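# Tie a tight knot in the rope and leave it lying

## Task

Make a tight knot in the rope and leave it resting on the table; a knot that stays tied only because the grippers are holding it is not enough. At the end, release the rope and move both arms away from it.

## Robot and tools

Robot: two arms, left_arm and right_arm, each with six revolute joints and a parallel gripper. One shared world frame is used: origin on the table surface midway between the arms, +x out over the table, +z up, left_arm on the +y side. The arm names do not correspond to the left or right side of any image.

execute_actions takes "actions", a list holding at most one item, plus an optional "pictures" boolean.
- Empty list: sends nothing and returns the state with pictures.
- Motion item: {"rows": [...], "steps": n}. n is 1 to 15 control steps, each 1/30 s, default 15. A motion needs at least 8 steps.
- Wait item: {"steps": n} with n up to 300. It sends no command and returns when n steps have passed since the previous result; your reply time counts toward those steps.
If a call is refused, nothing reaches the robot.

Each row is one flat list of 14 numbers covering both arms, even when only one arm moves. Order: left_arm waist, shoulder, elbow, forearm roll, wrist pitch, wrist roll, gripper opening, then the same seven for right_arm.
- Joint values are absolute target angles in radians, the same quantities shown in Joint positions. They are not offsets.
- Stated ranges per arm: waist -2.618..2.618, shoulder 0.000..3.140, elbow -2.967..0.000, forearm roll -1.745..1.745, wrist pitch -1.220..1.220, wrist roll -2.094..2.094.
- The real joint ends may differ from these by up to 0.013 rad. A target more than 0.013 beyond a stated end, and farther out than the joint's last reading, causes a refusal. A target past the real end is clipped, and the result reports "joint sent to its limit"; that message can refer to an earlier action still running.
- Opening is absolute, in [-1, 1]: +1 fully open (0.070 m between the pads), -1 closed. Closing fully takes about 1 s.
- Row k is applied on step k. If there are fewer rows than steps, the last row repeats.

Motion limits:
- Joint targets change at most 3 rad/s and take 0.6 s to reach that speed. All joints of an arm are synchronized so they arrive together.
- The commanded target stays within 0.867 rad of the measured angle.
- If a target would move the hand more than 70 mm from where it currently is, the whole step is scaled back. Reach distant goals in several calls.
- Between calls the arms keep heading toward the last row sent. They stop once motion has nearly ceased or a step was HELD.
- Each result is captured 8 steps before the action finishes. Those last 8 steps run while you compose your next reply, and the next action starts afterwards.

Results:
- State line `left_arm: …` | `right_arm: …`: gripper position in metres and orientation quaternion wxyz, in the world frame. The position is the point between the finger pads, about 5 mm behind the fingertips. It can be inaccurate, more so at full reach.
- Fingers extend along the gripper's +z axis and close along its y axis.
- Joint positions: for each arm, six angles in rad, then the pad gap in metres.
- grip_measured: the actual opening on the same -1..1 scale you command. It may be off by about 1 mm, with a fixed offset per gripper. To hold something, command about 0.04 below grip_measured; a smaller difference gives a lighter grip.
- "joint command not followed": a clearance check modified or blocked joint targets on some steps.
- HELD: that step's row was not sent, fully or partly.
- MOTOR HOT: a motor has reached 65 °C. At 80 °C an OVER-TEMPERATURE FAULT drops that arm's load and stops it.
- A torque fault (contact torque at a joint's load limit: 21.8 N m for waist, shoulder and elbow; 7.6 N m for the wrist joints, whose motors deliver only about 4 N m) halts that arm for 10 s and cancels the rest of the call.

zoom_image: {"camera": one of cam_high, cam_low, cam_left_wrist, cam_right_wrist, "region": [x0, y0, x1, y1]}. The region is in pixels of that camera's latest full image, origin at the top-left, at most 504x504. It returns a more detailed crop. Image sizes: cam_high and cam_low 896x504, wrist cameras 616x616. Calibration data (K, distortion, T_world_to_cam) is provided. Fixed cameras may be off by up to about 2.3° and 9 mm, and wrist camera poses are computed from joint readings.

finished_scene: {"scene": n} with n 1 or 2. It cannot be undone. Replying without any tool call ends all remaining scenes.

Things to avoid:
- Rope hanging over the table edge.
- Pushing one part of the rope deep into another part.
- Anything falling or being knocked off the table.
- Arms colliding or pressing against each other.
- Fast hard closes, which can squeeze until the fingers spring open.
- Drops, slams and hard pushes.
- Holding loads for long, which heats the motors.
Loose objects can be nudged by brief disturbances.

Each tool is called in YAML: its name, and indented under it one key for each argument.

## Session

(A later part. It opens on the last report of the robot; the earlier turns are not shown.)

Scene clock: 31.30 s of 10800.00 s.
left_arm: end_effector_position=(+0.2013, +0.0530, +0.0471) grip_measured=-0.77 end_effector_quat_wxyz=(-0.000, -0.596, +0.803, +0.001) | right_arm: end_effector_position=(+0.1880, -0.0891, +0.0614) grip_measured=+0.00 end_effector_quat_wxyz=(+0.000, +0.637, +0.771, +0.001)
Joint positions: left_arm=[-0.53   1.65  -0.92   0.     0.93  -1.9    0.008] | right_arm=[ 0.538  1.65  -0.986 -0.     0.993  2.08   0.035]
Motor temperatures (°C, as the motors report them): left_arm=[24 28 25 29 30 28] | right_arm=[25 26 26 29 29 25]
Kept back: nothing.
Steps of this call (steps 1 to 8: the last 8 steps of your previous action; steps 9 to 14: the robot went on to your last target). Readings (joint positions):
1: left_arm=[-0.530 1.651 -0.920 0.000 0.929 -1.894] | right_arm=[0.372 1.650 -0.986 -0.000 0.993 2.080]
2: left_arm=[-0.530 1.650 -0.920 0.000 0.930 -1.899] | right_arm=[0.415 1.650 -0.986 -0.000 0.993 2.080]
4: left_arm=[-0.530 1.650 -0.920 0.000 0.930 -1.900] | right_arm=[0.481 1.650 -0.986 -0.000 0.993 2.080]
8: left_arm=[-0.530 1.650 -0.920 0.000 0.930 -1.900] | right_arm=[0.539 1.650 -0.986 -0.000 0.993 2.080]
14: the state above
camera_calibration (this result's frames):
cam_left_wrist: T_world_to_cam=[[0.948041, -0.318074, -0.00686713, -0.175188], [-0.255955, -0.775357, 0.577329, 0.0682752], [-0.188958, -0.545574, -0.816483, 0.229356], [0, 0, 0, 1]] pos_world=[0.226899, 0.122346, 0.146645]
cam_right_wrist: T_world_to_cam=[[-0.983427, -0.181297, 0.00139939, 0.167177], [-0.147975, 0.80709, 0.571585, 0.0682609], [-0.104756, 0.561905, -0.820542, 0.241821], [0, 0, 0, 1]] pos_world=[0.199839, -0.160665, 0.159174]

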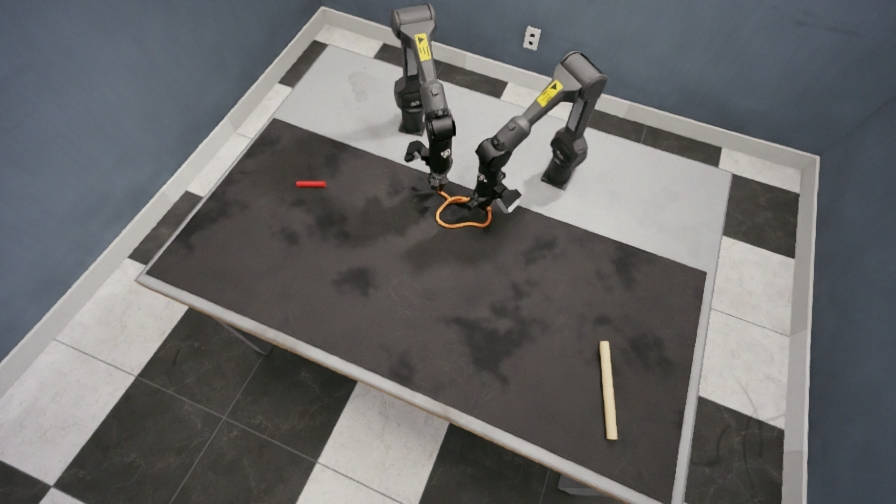

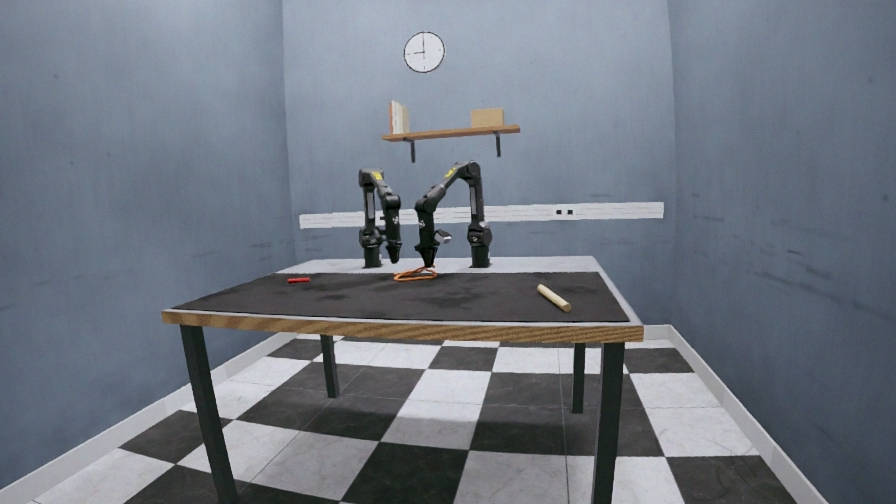

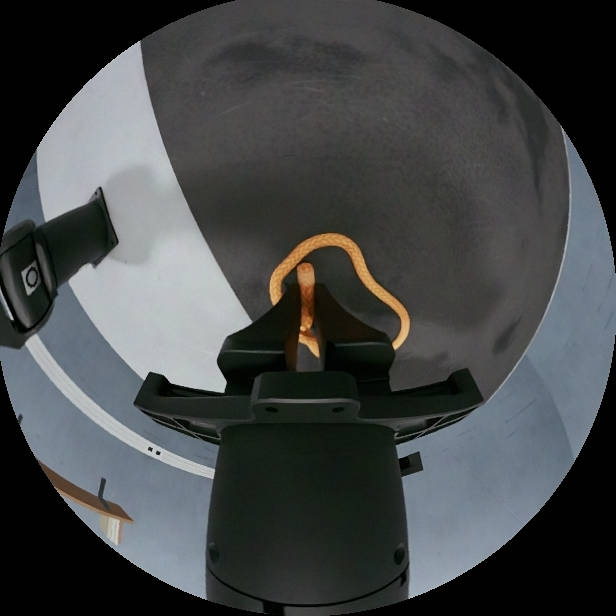

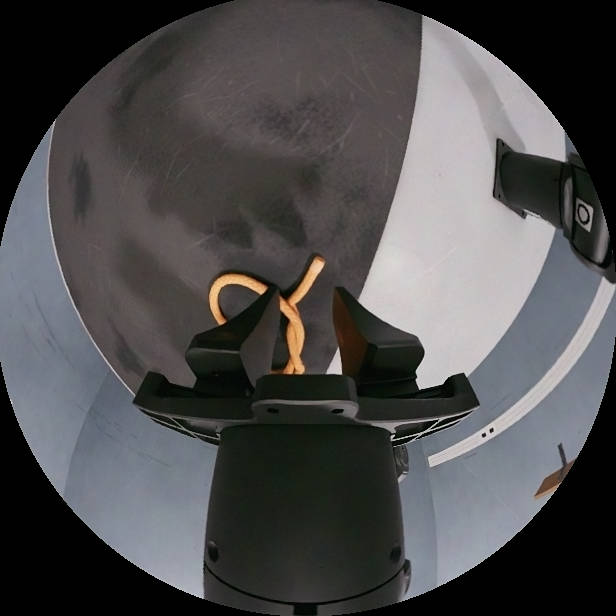

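execute_actions:
  actions:
    - {"rows":[[-0.53,1.65,-0.92,0,0.93,-1.9,-0.81,0.563,1.754,-0.886,0,0.79,2.08,-0.15]]}

execute_actions:
  actions:
    - {"rows":[[-0.53,1.65,-0.92,0,0.93,-1.9,-0.81,0.563,1.754,-0.886,0,0.79,2.08,-0.83]]}

execute_actions:
  actions:
    - {"rows":[[-0.35,1.65,-0.92,0,0.93,-1.9,-0.81,0.45,1.71,-0.93,0,0.878,2.08,-0.83]]}

execute_actions:
  actions:
    - {"rows":[[-0.15,1.65,-0.92,0,0.93,-1.8,-0.81,0.25,1.71,-0.93,0,0.878,1.98,-0.83]]}

execute_actions:
  actions:
    - {"rows":[[0.08,1.683,-0.89,0,0.865,-1.58,-0.81,0.05,1.71,-0.93,0,0.878,1.78,-0.83]]}

execute_actions:
  actions:
    - {"steps":11}
  pictures: true

Scene clock: 31.93 s of 10800.00 s.
left_arm: end_effector_position=(+0.2013, +0.0530, +0.0471) grip_measured=-0.77 end_effector_quat_wxyz=(-0.000, -0.596, +0.803, +0.001) | right_arm: end_effector_position=(+0.1861, -0.0848, +0.0295) grip_measured=-0.15 end_effector_quat_wxyz=(+0.000, +0.631, +0.776, +0.001)
Joint positions: left_arm=[-0.53   1.65  -0.92  -0.     0.93  -1.9    0.008] | right_arm=[ 0.553  1.715 -0.924 -0.     0.864  2.08   0.03 ]
Motor temperatures (°C, as the motors report them): left_arm=[24 28 25 29 30 28] | right_arm=[25 26 26 29 29 25]
Steps of this call (steps 1 to 12: the robot went on to your last target; steps 13 to 19: the first 7 steps of this action). Readings (joint positions):
13: left_arm=[-0.530 1.650 -0.920 -0.000 0.930 -1.900] | right_arm=[0.538 1.651 -0.986 -0.000 0.992 2.080]
14: left_arm=[-0.530 1.650 -0.920 -0.000 0.930 -1.900] | right_arm=[0.538 1.653 -0.983 -0.000 0.986 2.080]
16: left_arm=[-0.530 1.650 -0.920 -0.000 0.930 -1.900] | right_arm=[0.542 1.669 -0.968 -0.000 0.954 2.080]
19: the state above

Scene clock: 32.43 s of 10800.00 s.
left_arm: end_effector_position=(+0.2013, +0.0530, +0.0470) grip_measured=-0.77 end_effector_quat_wxyz=(-0.000, -0.596, +0.803, +0.001) | right_arm: end_effector_position=(+0.1828, -0.0839, +0.0106) grip_measured=-0.62 end_effector_quat_wxyz=(-0.000, +0.628, +0.779, -0.001)
Joint positions: left_arm=[-0.53   1.65  -0.92  -0.     0.93  -1.9    0.008] | right_arm=[ 0.563  1.755 -0.886 -0.     0.79   2.08   0.013]
Motor temperatures (°C, as the motors report them): left_arm=[24 28 25 29 30 28] | right_arm=[25 26 26 29 29 25]
Steps of this call (steps 1 to 8: the last 8 steps of your previous action; steps 9 to 15: the first 7 steps of this action). Readings (joint positions):
9: left_arm=[-0.530 1.650 -0.920 -0.000 0.930 -1.900] | right_arm=[0.563 1.756 -0.885 -0.000 0.790 2.080]
10: left_arm=[-0.530 1.650 -0.920 -0.000 0.930 -1.900] | right_arm=[0.563 1.756 -0.885 -0.000 0.790 2.080]
12: left_arm=[-0.530 1.650 -0.920 -0.000 0.930 -1.900] | right_arm=[0.563 1.755 -0.885 -0.000 0.790 2.080]
15: the state above

Scene clock: 32.93 s of 10800.00 s.
left_arm: end_effector_position=(+0.2195, +0.0820, +0.0469) grip_measured=-0.77 end_effector_quat_wxyz=(+0.001, +0.645, -0.764, -0.001) | right_arm: end_effector_position=(+0.2025, -0.1058, +0.0307) grip_measured=-0.79 end_effector_quat_wxyz=(+0.000, +0.667, +0.745, +0.000)
Joint positions: left_arm=[-0.405  1.65  -0.92  -0.     0.93  -1.9    0.008] | right_arm=[ 0.46   1.713 -0.927  0.     0.871  2.08   0.007]
Motor temperatures (°C, as the motors report them): left_arm=[24 28 25 29 30 28] | right_arm=[25 26 26 29 29 25]
Steps of this call (steps 1 to 8: the last 8 steps of your previous action; steps 9 to 15: the first 7 steps of this action). Readings (joint positions):
9: left_arm=[-0.529 1.650 -0.920 -0.000 0.930 -1.900] | right_arm=[0.562 1.754 -0.886 -0.000 0.791 2.080]
10: left_arm=[-0.522 1.650 -0.920 -0.001 0.930 -1.900] | right_arm=[0.555 1.751 -0.889 0.000 0.796 2.080]
12: left_arm=[-0.490 1.650 -0.920 -0.001 0.930 -1.900] | right_arm=[0.523 1.739 -0.901 0.000 0.821 2.080]
15: the state above

Scene clock: 33.43 s of 10800.00 s.
left_arm: end_effector_position=(+0.2393, +0.1279, +0.0469) grip_measured=-0.77 end_effector_quat_wxyz=(+0.001, +0.688, -0.725, -0.001) | right_arm: end_effector_position=(+0.2230, -0.1390, +0.0326) grip_measured=-0.79 end_effector_quat_wxyz=(+0.000, +0.694, +0.720, +0.001)
Joint positions: left_arm=[-0.222  1.65  -0.92  -0.     0.93  -1.835  0.008] | right_arm=[ 0.322  1.709 -0.93   0.     0.878  2.016  0.007]
Motor temperatures (°C, as the motors report them): left_arm=[24 28 25 29 30 28] | right_arm=[25 26 26 29 29 25]
Steps of this call (steps 1 to 8: the last 8 steps of your previous action; steps 9 to 15: the first 7 steps of this action). Readings (joint positions):
9: left_arm=[-0.349 1.650 -0.920 0.000 0.930 -1.899] | right_arm=[0.449 1.708 -0.931 0.000 0.878 2.080]
10: left_arm=[-0.342 1.650 -0.920 -0.000 0.930 -1.896] | right_arm=[0.443 1.708 -0.931 0.000 0.878 2.077]
12: left_arm=[-0.311 1.650 -0.920 -0.000 0.930 -1.879] | right_arm=[0.411 1.709 -0.931 0.000 0.878 2.061]
15: the state above

Scene clock: 33.93 s of 10800.00 s.
left_arm: end_effector_position=(+0.2519, +0.1818, +0.0383) grip_measured=-0.77 end_effector_quat_wxyz=(+0.000, +0.703, -0.711, +0.000) | right_arm: end_effector_position=(+0.2440, -0.1918, +0.0323) grip_measured=-0.79 end_effector_quat_wxyz=(+0.000, +0.706, +0.708, +0.000)
Joint positions: left_arm=[-0.02   1.668 -0.903 -0.     0.893 -1.674  0.008] | right_arm=[ 0.122  1.71  -0.93   0.     0.878  1.851  0.007]
Motor temperatures (°C, as the motors report them): left_arm=[24 28 25 29 30 28] | right_arm=[25 26 26 29 29 25]
Steps of this call (steps 1 to 8: the last 8 steps of your previous action; steps 9 to 15: the first 7 steps of this action). Readings (joint positions):
9: left_arm=[-0.149 1.650 -0.920 0.000 0.930 -1.799] | right_arm=[0.249 1.710 -0.930 0.000 0.878 1.979]
10: left_arm=[-0.142 1.651 -0.919 -0.000 0.928 -1.793] | right_arm=[0.243 1.710 -0.930 0.000 0.878 1.973]
12: left_arm=[-0.111 1.655 -0.915 -0.000 0.918 -1.761] | right_arm=[0.211 1.710 -0.930 0.000 0.878 1.940]
15: the state above

Scene clock: 34.30 s of 10800.00 s.
left_arm: end_effector_position=(+0.2537, +0.2094, +0.0313) grip_measured=-0.77 end_effector_quat_wxyz=(+0.000, +0.705, -0.709, -0.000) | right_arm: end_effector_position=(+0.2490, -0.2117, +0.0323) grip_measured=-0.79 end_effector_quat_wxyz=(+0.000, +0.707, +0.708, +0.000)
Joint positions: left_arm=[ 0.08   1.684 -0.89   0.     0.865 -1.58   0.008] | right_arm=[ 0.05   1.71  -0.93  -0.     0.878  1.78   0.007]
Motor temperatures (°C, as the motors report them): left_arm=[24 28 25 29 30 28] | right_arm=[25 26 26 29 29 25]
Kept back: nothing.
Steps of this call (steps 1 to 8: the last 8 steps of your previous action; steps 9 to 11: the robot went on to your last target). Readings (joint positions):
1: left_arm=[0.013 1.673 -0.899 -0.000 0.884 -1.643] | right_arm=[0.094 1.710 -0.930 -0.000 0.878 1.823]
2: left_arm=[0.039 1.677 -0.895 0.000 0.876 -1.619] | right_arm=[0.073 1.710 -0.930 -0.000 0.878 1.803]
4: left_arm=[0.072 1.682 -0.891 0.000 0.867 -1.588] | right_arm=[0.050 1.710 -0.930 -0.000 0.878 1.781]
8: left_arm=[0.081 1.684 -0.890 0.000 0.865 -1.579] | right_arm=[0.050 1.710 -0.930 -0.000 0.878 1.780]
11: the state above
camera_calibration (this result's frames):
cam_left_wrist: T_world_to_cam=[[0.99941, -0.0338011, -0.00602596, -0.24777], [-0.0241116, -0.815904, 0.577685, 0.161718], [-0.024443, -0.577199, -0.816238, 0.276626], [0, 0, 0, 1]] pos_world=[0.258284, 0.28324, 0.130878]
cam_right_wrist: T_world_to_cam=[[-0.999983, 0.00517765, 0.00254217, 0.248521], [0.0057021, 0.82089, 0.571058, 0.15756], [0.000869904, 0.571063, -0.820905, 0.268906], [0, 0, 0, 1]] pos_world=[0.247384, -0.284188, 0.130138]

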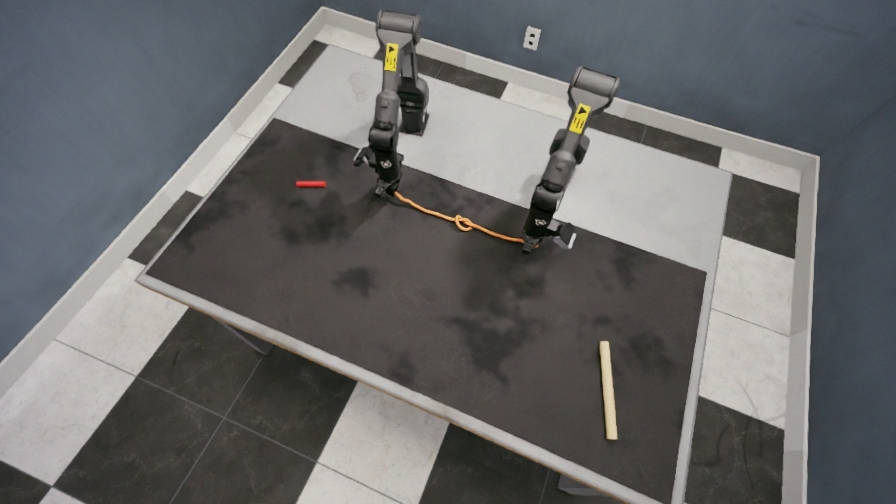

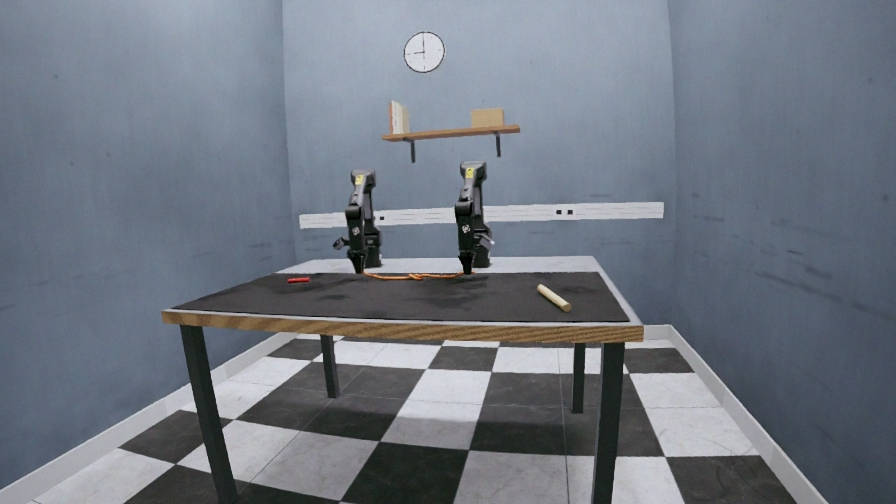

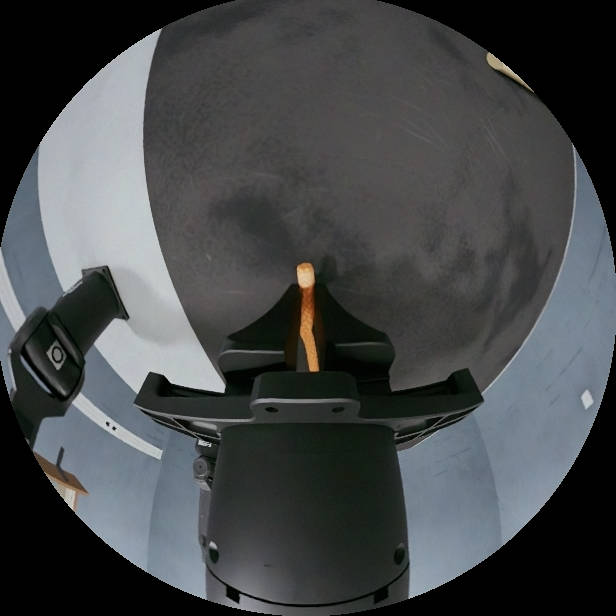

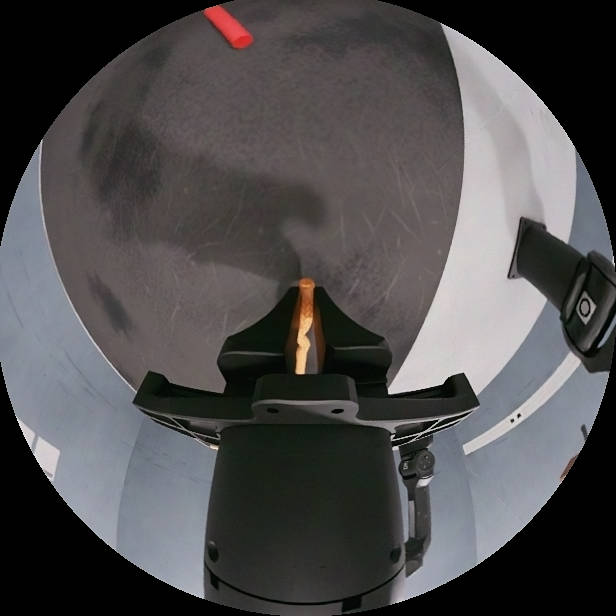

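execute_actions:
  actions:
    - {"rows":[[0.26,1.683,-0.89,0,0.865,-1.4,-0.81,0.05,1.71,-0.93,0,0.878,1.78,-0.83]]}

execute_actions:
  actions:
    - {"steps":10}
  pictures: true

zoom_image:
  camera: "cam_high"
  region: [400,170,560,270]

Scene clock: 34.73 s of 10800.00 s.
left_arm: end_effector_position=(+0.2520, +0.2435, +0.0313) grip_measured=-0.77 end_effector_quat_wxyz=(+0.000, +0.705, -0.709, -0.000) | right_arm: end_effector_position=(+0.2490, -0.2117, +0.0323) grip_measured=-0.79 end_effector_quat_wxyz=(+0.000, +0.707, +0.707, +0.000)
Joint positions: left_arm=[ 0.205  1.684 -0.89  -0.     0.865 -1.454  0.008] | right_arm=[ 0.05   1.71  -0.93  -0.     0.878  1.78   0.007]
Motor temperatures (°C, as the motors report them): left_arm=[24 28 25 29 30 28] | right_arm=[25 26 26 29 29 25]
Steps of this call (steps 1 to 6: the robot went on to your last target; steps 7 to 13: the first 7 steps of this action). Readings (joint positions):
7: left_arm=[0.081 1.684 -0.890 0.000 0.865 -1.579] | right_arm=[0.050 1.710 -0.930 -0.000 0.878 1.780]
8: left_arm=[0.087 1.684 -0.890 -0.000 0.865 -1.573] | right_arm=[0.050 1.710 -0.930 -0.000 0.878 1.780]
10: left_arm=[0.119 1.684 -0.890 -0.000 0.865 -1.540] | right_arm=[0.050 1.710 -0.930 -0.000 0.878 1.780]
13: the state above

Scene clock: 35.07 s of 10800.00 s.
left_arm: end_effector_position=(+0.2500, +0.2587, +0.0315) grip_measured=-0.77 end_effector_quat_wxyz=(+0.000, +0.705, -0.709, -0.000) | right_arm: end_effector_position=(+0.2490, -0.2117, +0.0323) grip_measured=-0.79 end_effector_quat_wxyz=(-0.000, +0.707, +0.707, +0.000)
Joint positions: left_arm=[ 0.26   1.683 -0.89  -0.     0.865 -1.4    0.008] | right_arm=[ 0.05   1.71  -0.93   0.     0.878  1.78   0.007]
Motor temperatures (°C, as the motors report them): left_arm=[24 28 25 29 30 28] | right_arm=[25 26 26 29 29 25]
Kept back: nothing.
Steps of this call (steps 1 to 8: the last 8 steps of your previous action; steps 9 to 10: the robot went on to your last target). Readings (joint positions):
1: left_arm=[0.228 1.684 -0.890 -0.000 0.865 -1.431] | right_arm=[0.050 1.710 -0.930 -0.000 0.878 1.780]
2: left_arm=[0.246 1.684 -0.890 -0.000 0.865 -1.414] | right_arm=[0.050 1.710 -0.930 -0.000 0.878 1.780]
4: left_arm=[0.262 1.684 -0.890 -0.000 0.865 -1.399] | right_arm=[0.050 1.710 -0.930 0.000 0.878 1.780]
8: left_arm=[0.261 1.683 -0.890 -0.000 0.865 -1.400] | right_arm=[0.050 1.710 -0.930 0.000 0.878 1.780]
10: the state above
camera_calibration (this result's frames):
cam_left_wrist: T_world_to_cam=[[0.999417, -0.0336588, -0.00565307, -0.242458], [-0.0242057, -0.815783, 0.577851, 0.201679], [-0.0240614, -0.577378, -0.816122, 0.305077], [0, 0, 0, 1]] pos_world=[0.254539, 0.332511, 0.131069]
cam_right_wrist: T_world_to_cam=[[-0.999982, 0.00533743, 0.0025596, 0.248548], [0.00584315, 0.820844, 0.571122, 0.157492], [0.000947292, 0.571127, -0.820861, 0.268884], [0, 0, 0, 1]] pos_world=[0.247369, -0.28417, 0.130133]

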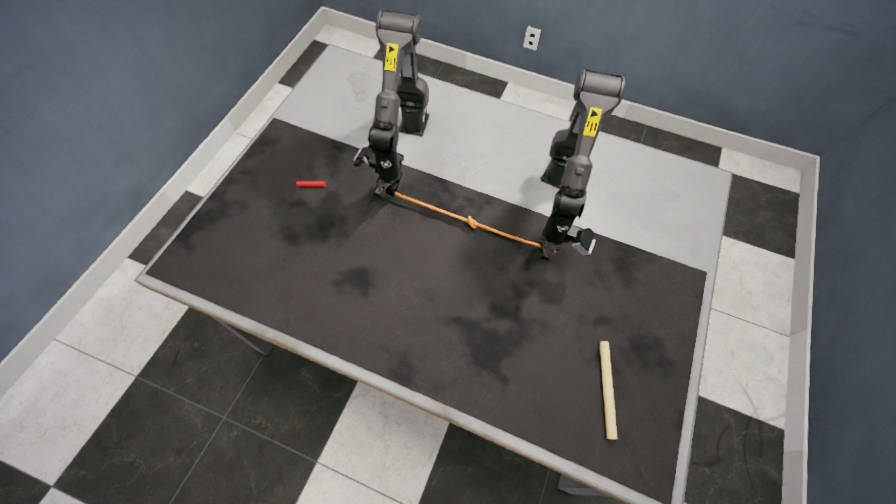

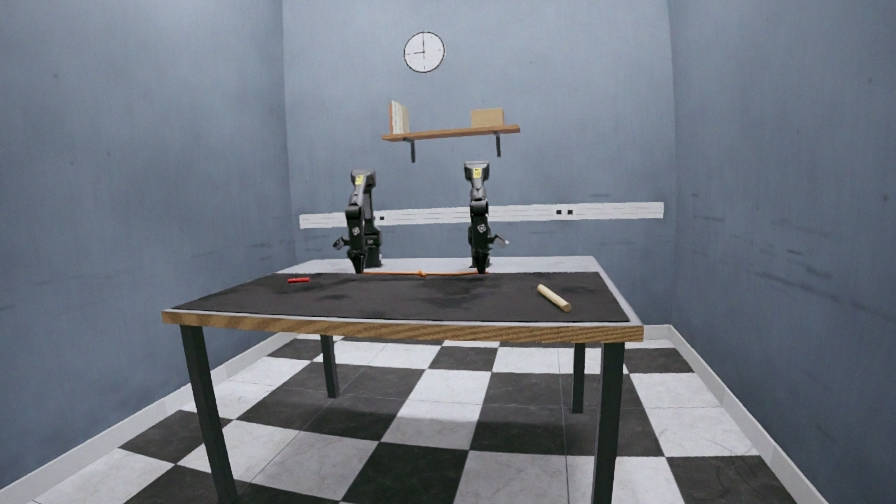

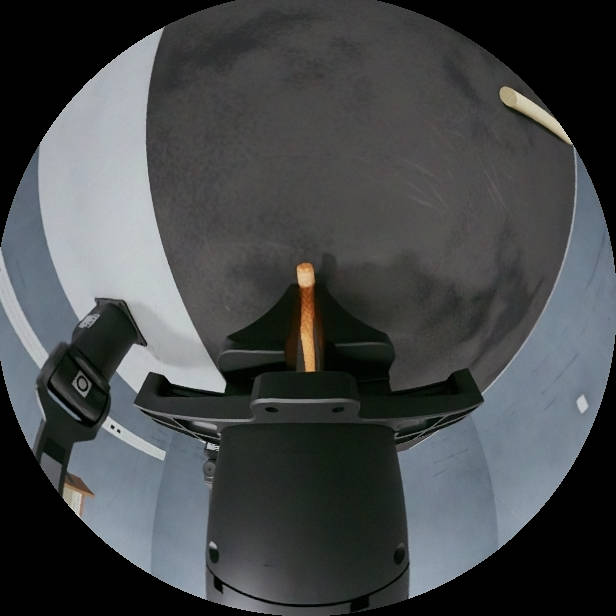

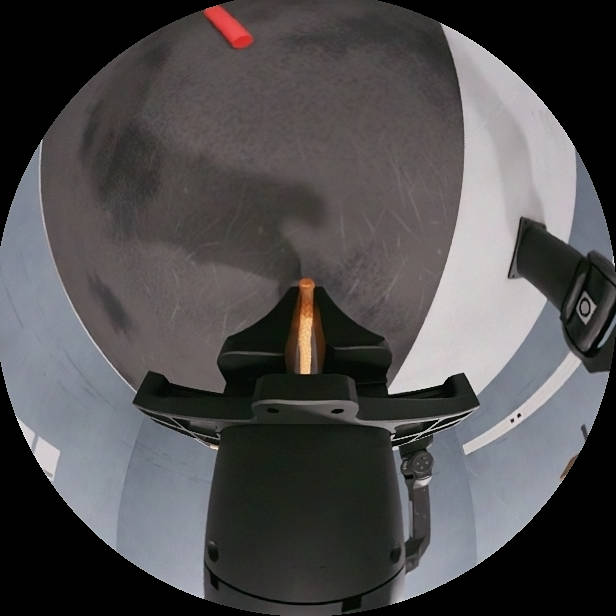

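Region (400, 170, 560, 270) of cam_high's 896x504 image, scaled by 3.150, with more detail than that image has; it fills the top 315 rows of this view, and the rest is white.

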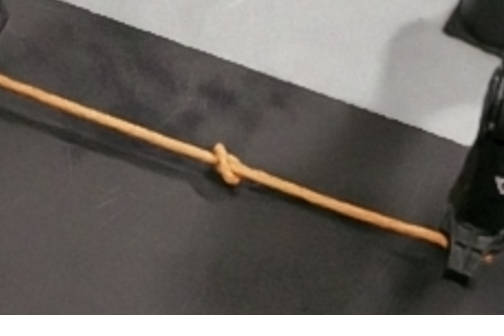

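execute_actions:
  actions:
    - {"rows":[[0.3,1.683,-0.89,0,0.865,-1.37,-0.81,0.05,1.71,-0.93,0,0.878,1.78,-0.83]]}

Scene clock: 35.70 s of 10800.00 s.
left_arm: end_effector_position=(+0.2480, +0.2690, +0.0316) grip_measured=-0.77 end_effector_quat_wxyz=(+0.001, +0.709, -0.705, +0.001) | right_arm: end_effector_position=(+0.2490, -0.2110, +0.0323) grip_measured=-0.79 end_effector_quat_wxyz=(-0.001, +0.707, +0.707, +0.001)
Joint positions: left_arm=[ 0.3    1.683 -0.89  -0.002  0.865 -1.369  0.008] | right_arm=[ 0.051  1.71  -0.93   0.003  0.877  1.78   0.007]
Motor temperatures (°C, as the motors report them): left_arm=[24 28 25 29 30 28] | right_arm=[25 26 26 29 29 25]
Steps of this call (steps 1 to 12: the robot went on to your last target; steps 13 to 19: the first 7 steps of this action). Readings (joint positions):
13: left_arm=[0.261 1.683 -0.890 -0.000 0.865 -1.400] | right_arm=[0.050 1.710 -0.930 0.000 0.878 1.780]
14: left_arm=[0.267 1.683 -0.890 -0.000 0.865 -1.395] | right_arm=[0.050 1.710 -0.930 0.000 0.878 1.780]
16: left_arm=[0.292 1.683 -0.890 -0.001 0.865 -1.375] | right_arm=[0.050 1.710 -0.930 0.001 0.878 1.780]
19: the state above

execute_actions:
  actions:
    - {"rows":[[0.287,1.72,-0.856,0,0.794,-1.37,-0.81,0.05,1.749,-0.893,0,0.802,1.78,-0.83]]}

execute_actions:
  actions:
    - {"rows":[[0.287,1.72,-0.856,0,0.794,-1.37,0.1,0.05,1.749,-0.893,0,0.802,1.78,0.1]]}

execute_actions:
  actions:
    - {"rows":[[0.5,1.4,-0.95,0,1.1,-1.37,0.1,-0.15,1.45,-1.05,0,1.1,1.78,0.1]]}

execute_actions:
  actions:
    - {"steps":20}
  pictures: true

Scene clock: 36.27 s of 10800.00 s.
left_arm: end_effector_position=(+0.2479, +0.2661, +0.0141) grip_measured=-0.77 end_effector_quat_wxyz=(-0.000, +0.704, -0.710, -0.000) | right_arm: end_effector_position=(+0.2478, -0.2124, +0.0128) grip_measured=-0.79 end_effector_quat_wxyz=(-0.000, +0.707, +0.708, -0.001)
Joint positions: left_arm=[ 0.287  1.721 -0.855  0.001  0.792 -1.37   0.008] | right_arm=[ 0.049  1.751 -0.891 -0.002  0.8    1.78   0.007]
Motor temperatures (°C, as the motors report them): left_arm=[24 28 25 29 30 28] | right_arm=[25 26 26 29 29 25]
Steps of this call (steps 1 to 8: the last 8 steps of your previous action; steps 9 to 10: the robot went on to your last target; steps 11 to 17: the first 7 steps of this action). Readings (joint positions):
11: left_arm=[0.299 1.683 -0.890 -0.000 0.864 -1.370] | right_arm=[0.051 1.711 -0.930 0.000 0.876 1.780]
12: left_arm=[0.298 1.685 -0.887 -0.000 0.857 -1.370] | right_arm=[0.051 1.713 -0.927 0.000 0.870 1.780]
14: left_arm=[0.293 1.701 -0.872 0.001 0.825 -1.370] | right_arm=[0.050 1.729 -0.912 -0.001 0.838 1.780]
17: the state above

Scene clock: 36.77 s of 10800.00 s.
left_arm: end_effector_position=(+0.2481, +0.2661, +0.0146) grip_measured=-0.31 end_effector_quat_wxyz=(-0.000, +0.704, -0.710, -0.000) | right_arm: end_effector_position=(+0.2478, -0.2126, +0.0134) grip_measured=-0.32 end_effector_quat_wxyz=(-0.000, +0.707, +0.707, -0.001)
Joint positions: left_arm=[ 0.287  1.72  -0.856  0.001  0.794 -1.37   0.024] | right_arm=[ 0.049  1.75  -0.892 -0.001  0.803  1.78   0.024]
Motor temperatures (°C, as the motors report them): left_arm=[24 28 25 29 30 28] | right_arm=[25 26 26 29 29 25]
Steps of this call (steps 1 to 8: the last 8 steps of your previous action; steps 9 to 15: the first 7 steps of this action). Readings (joint positions):
9: left_arm=[0.287 1.721 -0.856 0.001 0.794 -1.370] | right_arm=[0.049 1.751 -0.892 -0.001 0.802 1.780]
10: left_arm=[0.287 1.721 -0.856 0.002 0.794 -1.370] | right_arm=[0.049 1.750 -0.892 -0.001 0.803 1.780]
12: left_arm=[0.287 1.720 -0.856 0.002 0.794 -1.370] | right_arm=[0.049 1.750 -0.892 -0.001 0.803 1.780]
15: the state above

Scene clock: 37.27 s of 10800.00 s.
left_arm: end_effector_position=(+0.2400, +0.2883, +0.0577) grip_measured=+0.10 end_effector_quat_wxyz=(-0.018, +0.734, -0.678, +0.011) | right_arm: end_effector_position=(+0.2588, -0.2354, +0.0648) grip_measured=+0.10 end_effector_quat_wxyz=(+0.019, +0.737, +0.675, +0.028)
Joint positions: left_arm=[ 0.374  1.59  -0.895 -0.     0.92  -1.37   0.039] | right_arm=[-0.037  1.62  -0.961  0.     0.932  1.78   0.039]
Motor temperatures (°C, as the motors report them): left_arm=[24 28 25 29 30 28] | right_arm=[25 26 26 29 29 25]
Steps of this call (steps 1 to 8: the last 8 steps of your previous action; steps 9 to 15: the first 7 steps of this action). Readings (joint positions):
9: left_arm=[0.288 1.719 -0.856 -0.000 0.795 -1.370] | right_arm=[0.049 1.748 -0.893 -0.000 0.803 1.780]
10: left_arm=[0.292 1.713 -0.858 -0.000 0.802 -1.370] | right_arm=[0.045 1.742 -0.896 0.000 0.809 1.780]
12: left_arm=[0.313 1.681 -0.867 -0.000 0.833 -1.370] | right_arm=[0.024 1.711 -0.913 0.000 0.841 1.780]
15: the state above

Scene clock: 37.93 s of 10800.00 s.
left_arm: end_effector_position=(+0.2142, +0.3144, +0.1189) grip_measured=+0.10 end_effector_quat_wxyz=(-0.048, +0.775, -0.630, +0.025) | right_arm: end_effector_position=(+0.2554, -0.2681, +0.1328) grip_measured=+0.10 end_effector_quat_wxyz=(+0.049, +0.771, +0.631, +0.062)
Joint positions: left_arm=[ 0.5    1.4   -0.95  -0.     1.1   -1.37   0.038] | right_arm=[-0.15   1.45  -1.05   0.     1.1    1.78   0.038]
Motor temperatures (°C, as the motors report them): left_arm=[24 28 25 29 30 28] | right_arm=[25 26 27 29 29 25]
Kept back: nothing.
Steps of this call (steps 1 to 8: the last 8 steps of your previous action; steps 9 to 20: the robot went on to your last target). Readings (joint positions):
1: left_arm=[0.402 1.549 -0.907 -0.000 0.959 -1.370] | right_arm=[-0.063 1.581 -0.982 0.000 0.971 1.780]
2: left_arm=[0.428 1.508 -0.919 -0.000 0.998 -1.370] | right_arm=[-0.088 1.543 -1.002 0.000 1.007 1.780]
4: left_arm=[0.469 1.445 -0.937 -0.000 1.055 -1.370] | right_arm=[-0.125 1.485 -1.032 0.000 1.063 1.780]
8: left_arm=[0.501 1.395 -0.950 -0.000 1.101 -1.370] | right_arm=[-0.151 1.445 -1.052 0.000 1.102 1.780]
20: the state above
camera_calibration (this result's frames):
cam_left_wrist: T_world_to_cam=[[0.979726, 0.173506, 0.100161, -0.277858], [0.0897908, -0.827212, 0.554669, 0.177687], [0.179093, -0.53443, -0.826021, 0.351893], [0, 0, 0, 1]] pos_world=[0.193249, 0.383257, 0.219943]
cam_right_wrist: T_world_to_cam=[[-0.967137, 0.204235, -0.15144, 0.320409], [0.0767361, 0.802311, 0.591953, 0.120553], [0.242399, 0.560879, -0.791617, 0.315342], [0, 0, 0, 1]] pos_world=[0.22419, -0.339029, 0.226791]

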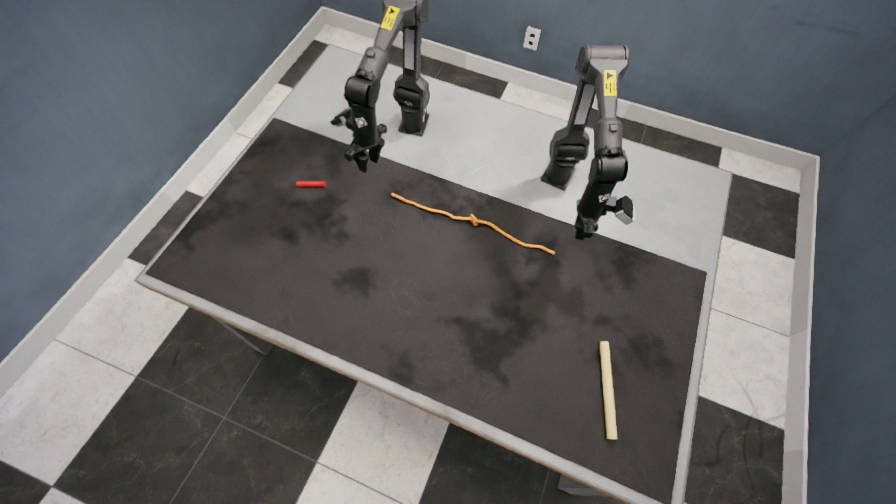

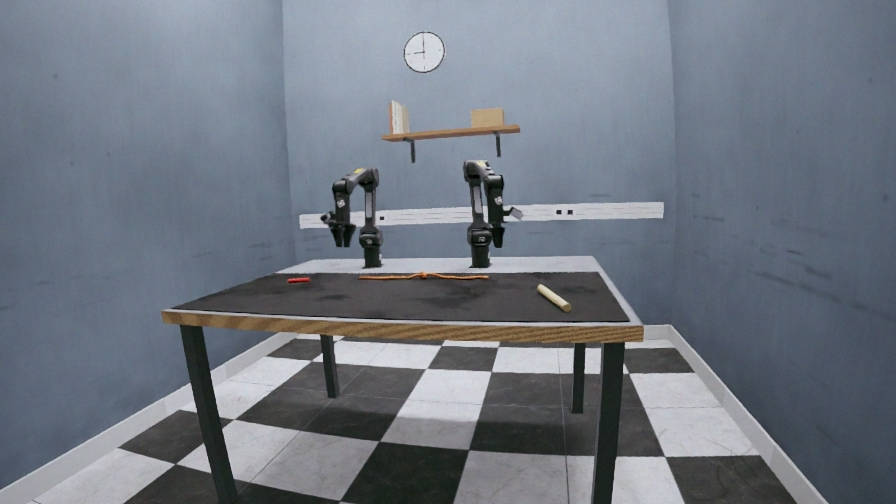

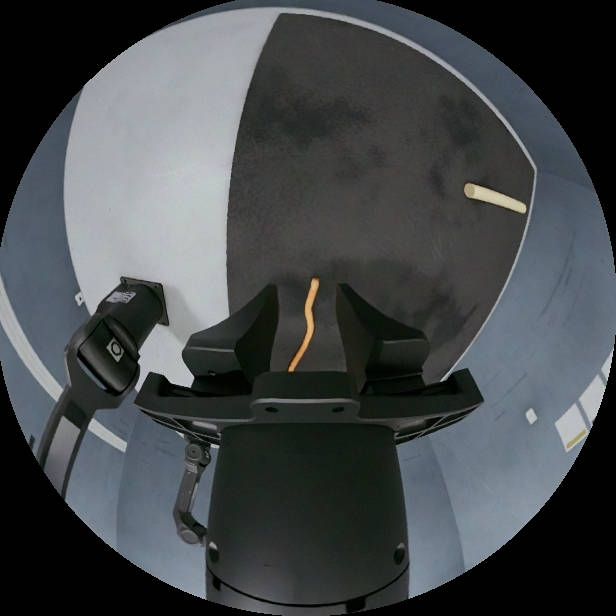

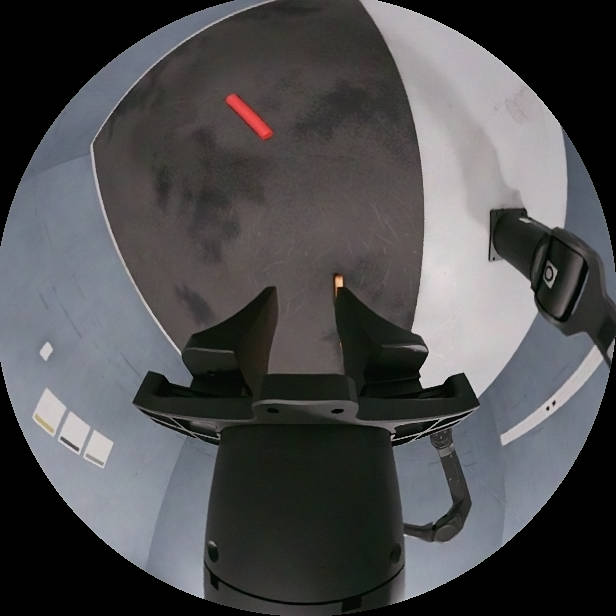

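finished_scene:
  scene: 2

The scene is finished: the task was done.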